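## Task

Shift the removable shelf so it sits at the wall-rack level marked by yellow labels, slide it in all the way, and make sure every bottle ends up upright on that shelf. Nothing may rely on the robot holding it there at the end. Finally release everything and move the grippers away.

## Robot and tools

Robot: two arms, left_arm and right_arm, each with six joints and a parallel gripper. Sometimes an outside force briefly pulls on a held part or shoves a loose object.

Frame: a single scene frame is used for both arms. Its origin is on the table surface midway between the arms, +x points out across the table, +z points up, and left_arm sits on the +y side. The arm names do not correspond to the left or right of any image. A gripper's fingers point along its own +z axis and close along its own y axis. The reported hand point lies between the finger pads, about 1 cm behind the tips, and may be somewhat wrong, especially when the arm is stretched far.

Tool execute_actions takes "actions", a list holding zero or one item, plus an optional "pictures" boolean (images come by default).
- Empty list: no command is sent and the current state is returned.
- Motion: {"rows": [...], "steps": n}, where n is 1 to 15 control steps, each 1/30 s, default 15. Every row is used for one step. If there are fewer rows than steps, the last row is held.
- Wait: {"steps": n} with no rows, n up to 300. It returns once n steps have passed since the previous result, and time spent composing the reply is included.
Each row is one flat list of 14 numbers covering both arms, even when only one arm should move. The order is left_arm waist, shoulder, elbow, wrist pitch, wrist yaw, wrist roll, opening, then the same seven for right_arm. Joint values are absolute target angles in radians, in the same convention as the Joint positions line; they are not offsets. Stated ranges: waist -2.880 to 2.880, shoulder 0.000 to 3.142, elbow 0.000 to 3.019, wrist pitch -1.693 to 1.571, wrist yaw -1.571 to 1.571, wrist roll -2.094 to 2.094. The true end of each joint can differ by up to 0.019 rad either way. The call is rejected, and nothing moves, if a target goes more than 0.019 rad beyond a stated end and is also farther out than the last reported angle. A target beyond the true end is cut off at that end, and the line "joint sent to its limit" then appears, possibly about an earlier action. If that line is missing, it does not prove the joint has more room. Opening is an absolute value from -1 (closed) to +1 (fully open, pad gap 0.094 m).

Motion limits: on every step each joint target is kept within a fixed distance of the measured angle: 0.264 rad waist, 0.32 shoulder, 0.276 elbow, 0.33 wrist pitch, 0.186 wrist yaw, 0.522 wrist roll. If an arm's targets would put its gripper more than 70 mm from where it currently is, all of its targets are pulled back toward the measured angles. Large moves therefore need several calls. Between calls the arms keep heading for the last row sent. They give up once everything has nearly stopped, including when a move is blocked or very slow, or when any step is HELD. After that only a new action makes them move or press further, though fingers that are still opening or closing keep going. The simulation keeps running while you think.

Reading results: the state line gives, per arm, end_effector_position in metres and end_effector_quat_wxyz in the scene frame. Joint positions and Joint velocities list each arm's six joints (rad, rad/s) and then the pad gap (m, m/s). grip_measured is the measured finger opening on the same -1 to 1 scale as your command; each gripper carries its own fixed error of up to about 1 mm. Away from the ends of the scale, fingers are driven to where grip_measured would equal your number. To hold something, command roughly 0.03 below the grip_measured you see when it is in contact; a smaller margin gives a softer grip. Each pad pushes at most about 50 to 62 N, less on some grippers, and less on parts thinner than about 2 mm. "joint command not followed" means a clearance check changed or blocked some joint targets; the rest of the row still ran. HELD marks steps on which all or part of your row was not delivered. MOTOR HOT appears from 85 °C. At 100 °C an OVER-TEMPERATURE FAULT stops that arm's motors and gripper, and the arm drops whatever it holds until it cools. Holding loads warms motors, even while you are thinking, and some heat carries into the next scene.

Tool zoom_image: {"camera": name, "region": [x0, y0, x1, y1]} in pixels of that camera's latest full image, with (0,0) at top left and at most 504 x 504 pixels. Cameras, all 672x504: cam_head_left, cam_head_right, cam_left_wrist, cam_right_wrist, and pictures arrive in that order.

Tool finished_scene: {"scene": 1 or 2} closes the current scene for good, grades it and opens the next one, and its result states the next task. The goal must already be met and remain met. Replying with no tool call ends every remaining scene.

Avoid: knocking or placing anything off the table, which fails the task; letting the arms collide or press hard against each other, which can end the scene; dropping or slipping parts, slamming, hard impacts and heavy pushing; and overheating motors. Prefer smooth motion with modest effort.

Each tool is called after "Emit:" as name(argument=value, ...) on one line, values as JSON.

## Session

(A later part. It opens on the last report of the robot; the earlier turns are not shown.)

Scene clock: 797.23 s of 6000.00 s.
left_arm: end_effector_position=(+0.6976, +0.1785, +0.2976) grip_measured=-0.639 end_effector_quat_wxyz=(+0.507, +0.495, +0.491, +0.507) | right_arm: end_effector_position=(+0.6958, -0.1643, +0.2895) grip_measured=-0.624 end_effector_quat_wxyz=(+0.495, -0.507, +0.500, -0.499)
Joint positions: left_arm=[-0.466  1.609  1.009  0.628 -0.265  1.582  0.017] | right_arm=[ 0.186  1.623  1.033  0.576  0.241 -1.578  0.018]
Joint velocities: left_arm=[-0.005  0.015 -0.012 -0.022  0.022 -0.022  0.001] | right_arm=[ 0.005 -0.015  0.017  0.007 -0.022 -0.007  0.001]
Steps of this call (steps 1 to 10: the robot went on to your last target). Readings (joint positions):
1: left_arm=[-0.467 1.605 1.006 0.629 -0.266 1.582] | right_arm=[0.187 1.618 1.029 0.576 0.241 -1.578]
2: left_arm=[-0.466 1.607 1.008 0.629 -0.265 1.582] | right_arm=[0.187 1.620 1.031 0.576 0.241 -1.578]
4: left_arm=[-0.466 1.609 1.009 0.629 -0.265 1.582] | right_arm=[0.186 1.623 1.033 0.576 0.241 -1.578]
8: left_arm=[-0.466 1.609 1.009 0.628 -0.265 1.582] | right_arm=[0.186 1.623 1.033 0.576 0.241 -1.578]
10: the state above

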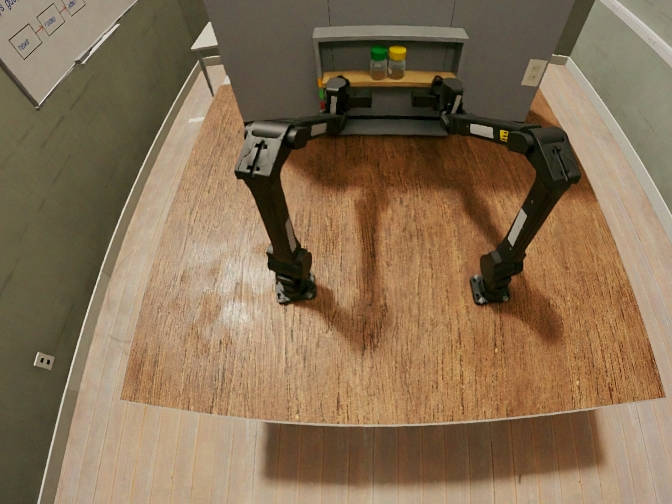

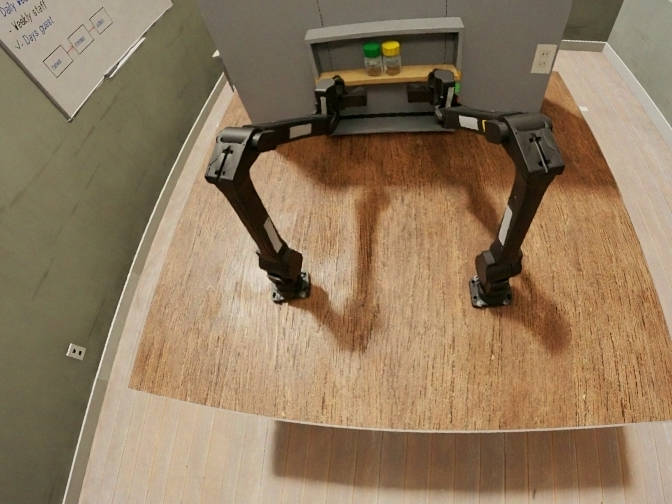

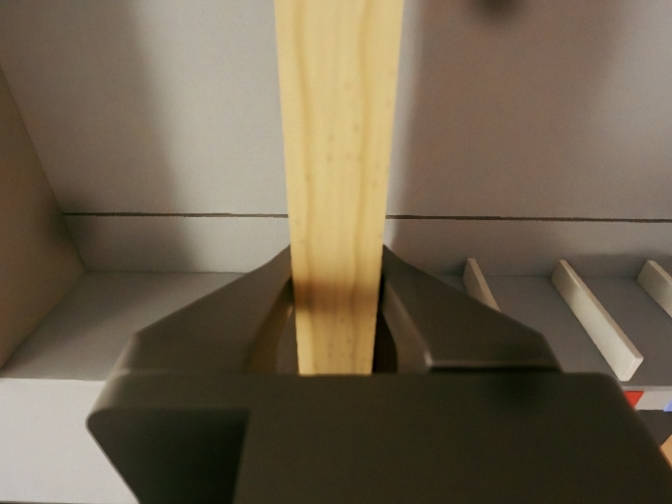

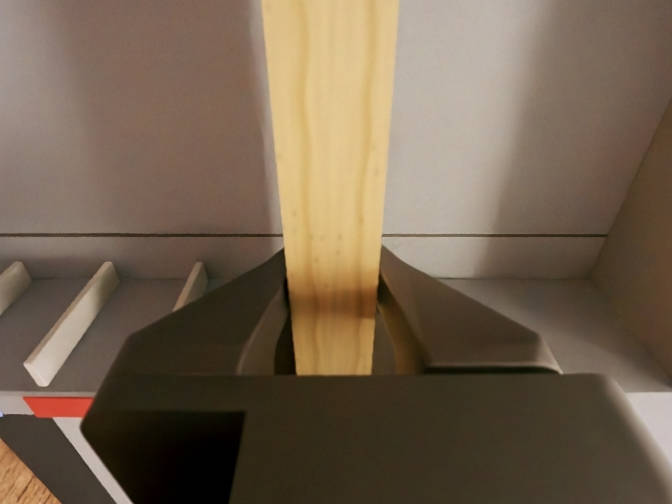

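Emit:
execute_actions(actions=[{"rows": [
[-0.4585,1.6050,1.0983,0.6376,-0.2605,1.59,-0.672, 0.1770,1.6211,1.1182,0.5833,0.2369,-1.58,-0.657],
[-0.4579,1.6079,1.1014,0.6376,-0.2599,1.59,-0.672, 0.1765,1.6240,1.1213,0.5832,0.2364,-1.58,-0.657],
[-0.4572,1.6108,1.1045,0.6375,-0.2593,1.59,-0.672, 0.1759,1.6268,1.1245,0.5830,0.2358,-1.58,-0.657],
[-0.4566,1.6137,1.1075,0.6375,-0.2587,1.59,-0.672, 0.1754,1.6297,1.1276,0.5829,0.2352,-1.58,-0.657],
[-0.4560,1.6166,1.1106,0.6374,-0.2582,1.59,-0.672, 0.1749,1.6325,1.1307,0.5828,0.2346,-1.58,-0.657],
[-0.4554,1.6195,1.1137,0.6374,-0.2576,1.59,-0.672, 0.1744,1.6354,1.1338,0.5827,0.2341,-1.58,-0.657],
[-0.4547,1.6224,1.1168,0.6373,-0.2570,1.59,-0.672, 0.1738,1.6382,1.1369,0.5826,0.2335,-1.58,-0.657],
[-0.4541,1.6253,1.1199,0.6372,-0.2564,1.59,-0.672, 0.1733,1.6410,1.1401,0.5825,0.2329,-1.58,-0.657],
[-0.4535,1.6282,1.1230,0.6372,-0.2558,1.59,-0.672, 0.1728,1.6439,1.1432,0.5823,0.2323,-1.58,-0.657],
[-0.4529,1.6311,1.1261,0.6371,-0.2552,1.59,-0.672, 0.1723,1.6467,1.1463,0.5822,0.2318,-1.58,-0.657],
[-0.4522,1.6340,1.1292,0.6371,-0.2546,1.59,-0.672, 0.1717,1.6496,1.1494,0.5821,0.2312,-1.58,-0.657],
[-0.4516,1.6369,1.1322,0.6370,-0.2540,1.59,-0.672, 0.1712,1.6524,1.1525,0.5820,0.2306,-1.58,-0.657],
[-0.4510,1.6398,1.1353,0.6370,-0.2534,1.59,-0.672, 0.1707,1.6553,1.1557,0.5819,0.2301,-1.58,-0.657],
[-0.4504,1.6427,1.1384,0.6369,-0.2528,1.59,-0.672, 0.1702,1.6581,1.1588,0.5818,0.2295,-1.58,-0.657],
[-0.4498,1.6456,1.1415,0.6369,-0.2523,1.59,-0.672, 0.1697,1.6609,1.1619,0.5816,0.2289,-1.58,-0.657]
], "steps": 15}], pictures=false)

Emit:
execute_actions(actions=[{"rows": [
[-0.4491,1.6485,1.1446,0.6368,-0.2517,1.59,-0.672, 0.1691,1.6638,1.1650,0.5815,0.2283,-1.58,-0.657],
[-0.4485,1.6515,1.1477,0.6367,-0.2511,1.59,-0.672, 0.1686,1.6666,1.1681,0.5814,0.2278,-1.58,-0.657],
[-0.4479,1.6544,1.1508,0.6367,-0.2505,1.59,-0.672, 0.1681,1.6695,1.1713,0.5813,0.2272,-1.58,-0.657],
[-0.4473,1.6573,1.1539,0.6366,-0.2499,1.59,-0.672, 0.1676,1.6723,1.1744,0.5812,0.2266,-1.58,-0.657],
[-0.4466,1.6602,1.1569,0.6366,-0.2493,1.59,-0.672, 0.1670,1.6752,1.1775,0.5811,0.2260,-1.58,-0.657],
[-0.4460,1.6631,1.1600,0.6365,-0.2487,1.59,-0.672, 0.1665,1.6780,1.1806,0.5809,0.2255,-1.58,-0.657],
[-0.4454,1.6660,1.1631,0.6365,-0.2481,1.59,-0.672, 0.1660,1.6808,1.1837,0.5808,0.2249,-1.58,-0.657],
[-0.4448,1.6689,1.1662,0.6364,-0.2475,1.59,-0.672, 0.1655,1.6837,1.1869,0.5807,0.2243,-1.58,-0.657],
[-0.4441,1.6718,1.1693,0.6363,-0.2469,1.59,-0.672, 0.1649,1.6865,1.1900,0.5806,0.2237,-1.58,-0.657],
[-0.4435,1.6747,1.1724,0.6363,-0.2464,1.59,-0.672, 0.1644,1.6894,1.1931,0.5805,0.2232,-1.58,-0.657],
[-0.4429,1.6776,1.1755,0.6362,-0.2458,1.59,-0.672, 0.1639,1.6922,1.1962,0.5804,0.2226,-1.58,-0.657],
[-0.4423,1.6805,1.1785,0.6362,-0.2452,1.59,-0.672, 0.1634,1.6951,1.1993,0.5802,0.2220,-1.58,-0.657],
[-0.4417,1.6834,1.1816,0.6361,-0.2446,1.59,-0.672, 0.1629,1.6979,1.2025,0.5801,0.2215,-1.58,-0.657],
[-0.4410,1.6863,1.1847,0.6361,-0.2440,1.59,-0.672, 0.1623,1.7007,1.2056,0.5800,0.2209,-1.58,-0.657],
[-0.4404,1.6892,1.1878,0.6360,-0.2434,1.59,-0.672, 0.1618,1.7036,1.2087,0.5799,0.2203,-1.58,-0.657]
], "steps": 15}], pictures=false)

Emit:
execute_actions(actions=[{"steps": 10}])

Scene clock: 833.40 s of 6000.00 s.
left_arm: end_effector_position=(+0.7123, +0.1785, +0.2963) grip_measured=-0.639 end_effector_quat_wxyz=(+0.508, +0.494, +0.490, +0.508) | right_arm: end_effector_position=(+0.7107, -0.1644, +0.2882) grip_measured=-0.624 end_effector_quat_wxyz=(+0.496, -0.506, +0.499, -0.499)
Joint positions: left_arm=[-0.458  1.645  1.049  0.628 -0.257  1.583  0.017] | right_arm=[ 0.179  1.659  1.074  0.575  0.233 -1.579  0.018]
Joint velocities: left_arm=[ 0.005  0.083  0.09  -0.017 -0.007 -0.022 -0.   ] | right_arm=[ 0.005  0.073  0.081 -0.007 -0.007  0.007 -0.   ]
Steps of this call (steps 1 to 15: the robot went on to your last target; steps 16 to 90: nothing new was sent; then 32.67 s passed at rest; steps 91 to 105: all 15 steps of this action). Readings (joint positions):
91: left_arm=[-0.466 1.609 1.009 0.628 -0.265 1.582] | right_arm=[0.186 1.623 1.033 0.576 0.241 -1.578]
92: left_arm=[-0.466 1.609 1.010 0.628 -0.265 1.582] | right_arm=[0.186 1.623 1.034 0.576 0.240 -1.578]
94: left_arm=[-0.465 1.612 1.013 0.628 -0.264 1.582] | right_arm=[0.185 1.626 1.037 0.576 0.239 -1.578]
98: left_arm=[-0.462 1.623 1.027 0.628 -0.262 1.583] | right_arm=[0.183 1.637 1.051 0.576 0.237 -1.579]
105: the state above

Scene clock: 833.90 s of 6000.00 s.
left_arm: end_effector_position=(+0.7296, +0.1788, +0.2928) grip_measured=-0.639 end_effector_quat_wxyz=(+0.508, +0.494, +0.490, +0.508) | right_arm: end_effector_position=(+0.7276, -0.1644, +0.2852) grip_measured=-0.624 end_effector_quat_wxyz=(+0.496, -0.506, +0.498, -0.500)
Joint positions: left_arm=[-0.449  1.689  1.095  0.627 -0.248  1.583  0.017] | right_arm=[ 0.171  1.701  1.12   0.573  0.225 -1.579  0.018]
Joint velocities: left_arm=[ 0.005  0.083  0.085 -0.007 -0.022 -0.007 -0.   ] | right_arm=[-0.024  0.063  0.081  0.002 -0.066  0.037  0.001]
Steps of this call (steps 1 to 15: all 15 steps of this action). Readings (joint positions):
1: left_arm=[-0.457 1.648 1.052 0.628 -0.257 1.583] | right_arm=[0.179 1.661 1.076 0.575 0.233 -1.579]
2: left_arm=[-0.457 1.651 1.055 0.628 -0.256 1.583] | right_arm=[0.178 1.664 1.079 0.575 0.232 -1.579]
4: left_arm=[-0.455 1.657 1.061 0.628 -0.255 1.583] | right_arm=[0.177 1.670 1.085 0.575 0.231 -1.579]
8: left_arm=[-0.453 1.669 1.073 0.628 -0.252 1.583] | right_arm=[0.175 1.682 1.098 0.574 0.229 -1.579]
15: the state above

Scene clock: 834.23 s of 6000.00 s.
left_arm: end_effector_position=(+0.7323, +0.1787, +0.2915) grip_measured=-0.639 end_effector_quat_wxyz=(+0.508, +0.494, +0.490, +0.508) | right_arm: end_effector_position=(+0.7302, -0.1645, +0.2835) grip_measured=-0.624 end_effector_quat_wxyz=(+0.496, -0.506, +0.499, -0.499)
Joint positions: left_arm=[-0.448  1.696  1.102  0.626 -0.247  1.583  0.017] | right_arm=[ 0.17   1.709  1.126  0.572  0.224 -1.579  0.018]
Joint velocities: left_arm=[-0.005 -0.015 -0.002  0.002 -0.051 -0.037  0.002] | right_arm=[ 0.005 -0.024 -0.002 -0.007 -0.095 -0.066 -0.   ]
Steps of this call (steps 1 to 10: the robot went on to your last target). Readings (joint positions):
1: left_arm=[-0.448 1.691 1.098 0.627 -0.247 1.583] | right_arm=[0.171 1.704 1.122 0.573 0.225 -1.579]
2: left_arm=[-0.448 1.693 1.100 0.627 -0.247 1.583] | right_arm=[0.171 1.706 1.125 0.573 0.224 -1.579]
4: left_arm=[-0.448 1.696 1.102 0.626 -0.247 1.583] | right_arm=[0.170 1.708 1.126 0.573 0.224 -1.579]
8: left_arm=[-0.448 1.696 1.102 0.626 -0.247 1.583] | right_arm=[0.170 1.709 1.126 0.572 0.224 -1.579]
10: the state above

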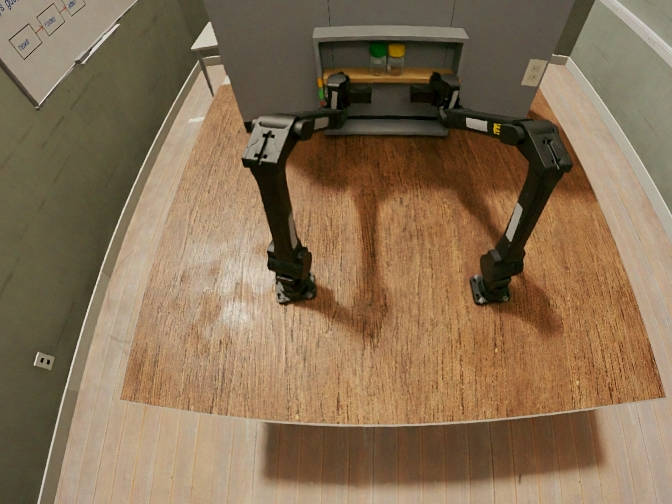

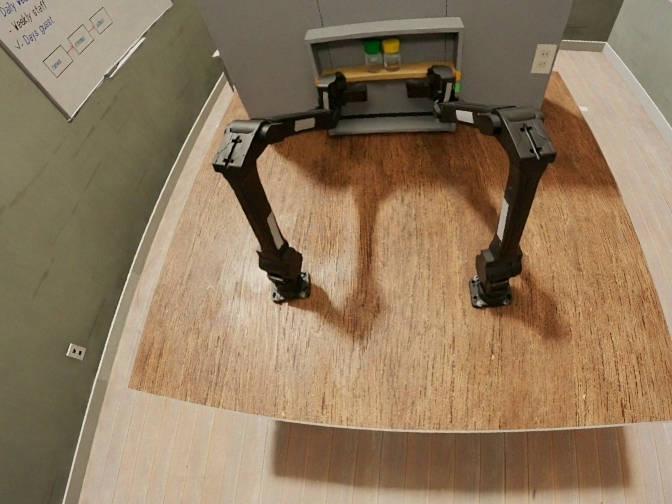

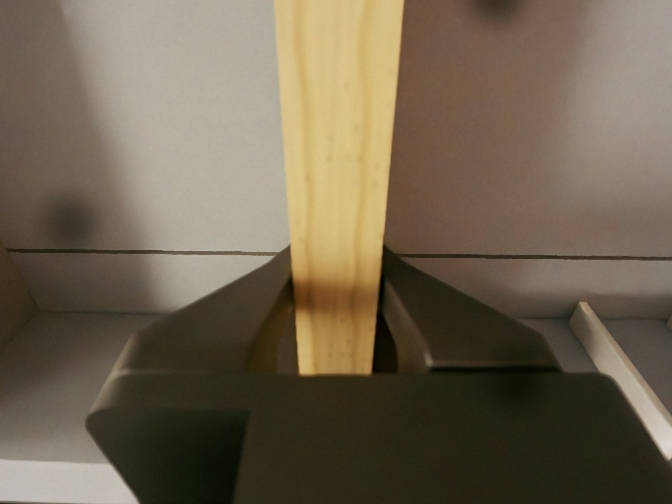

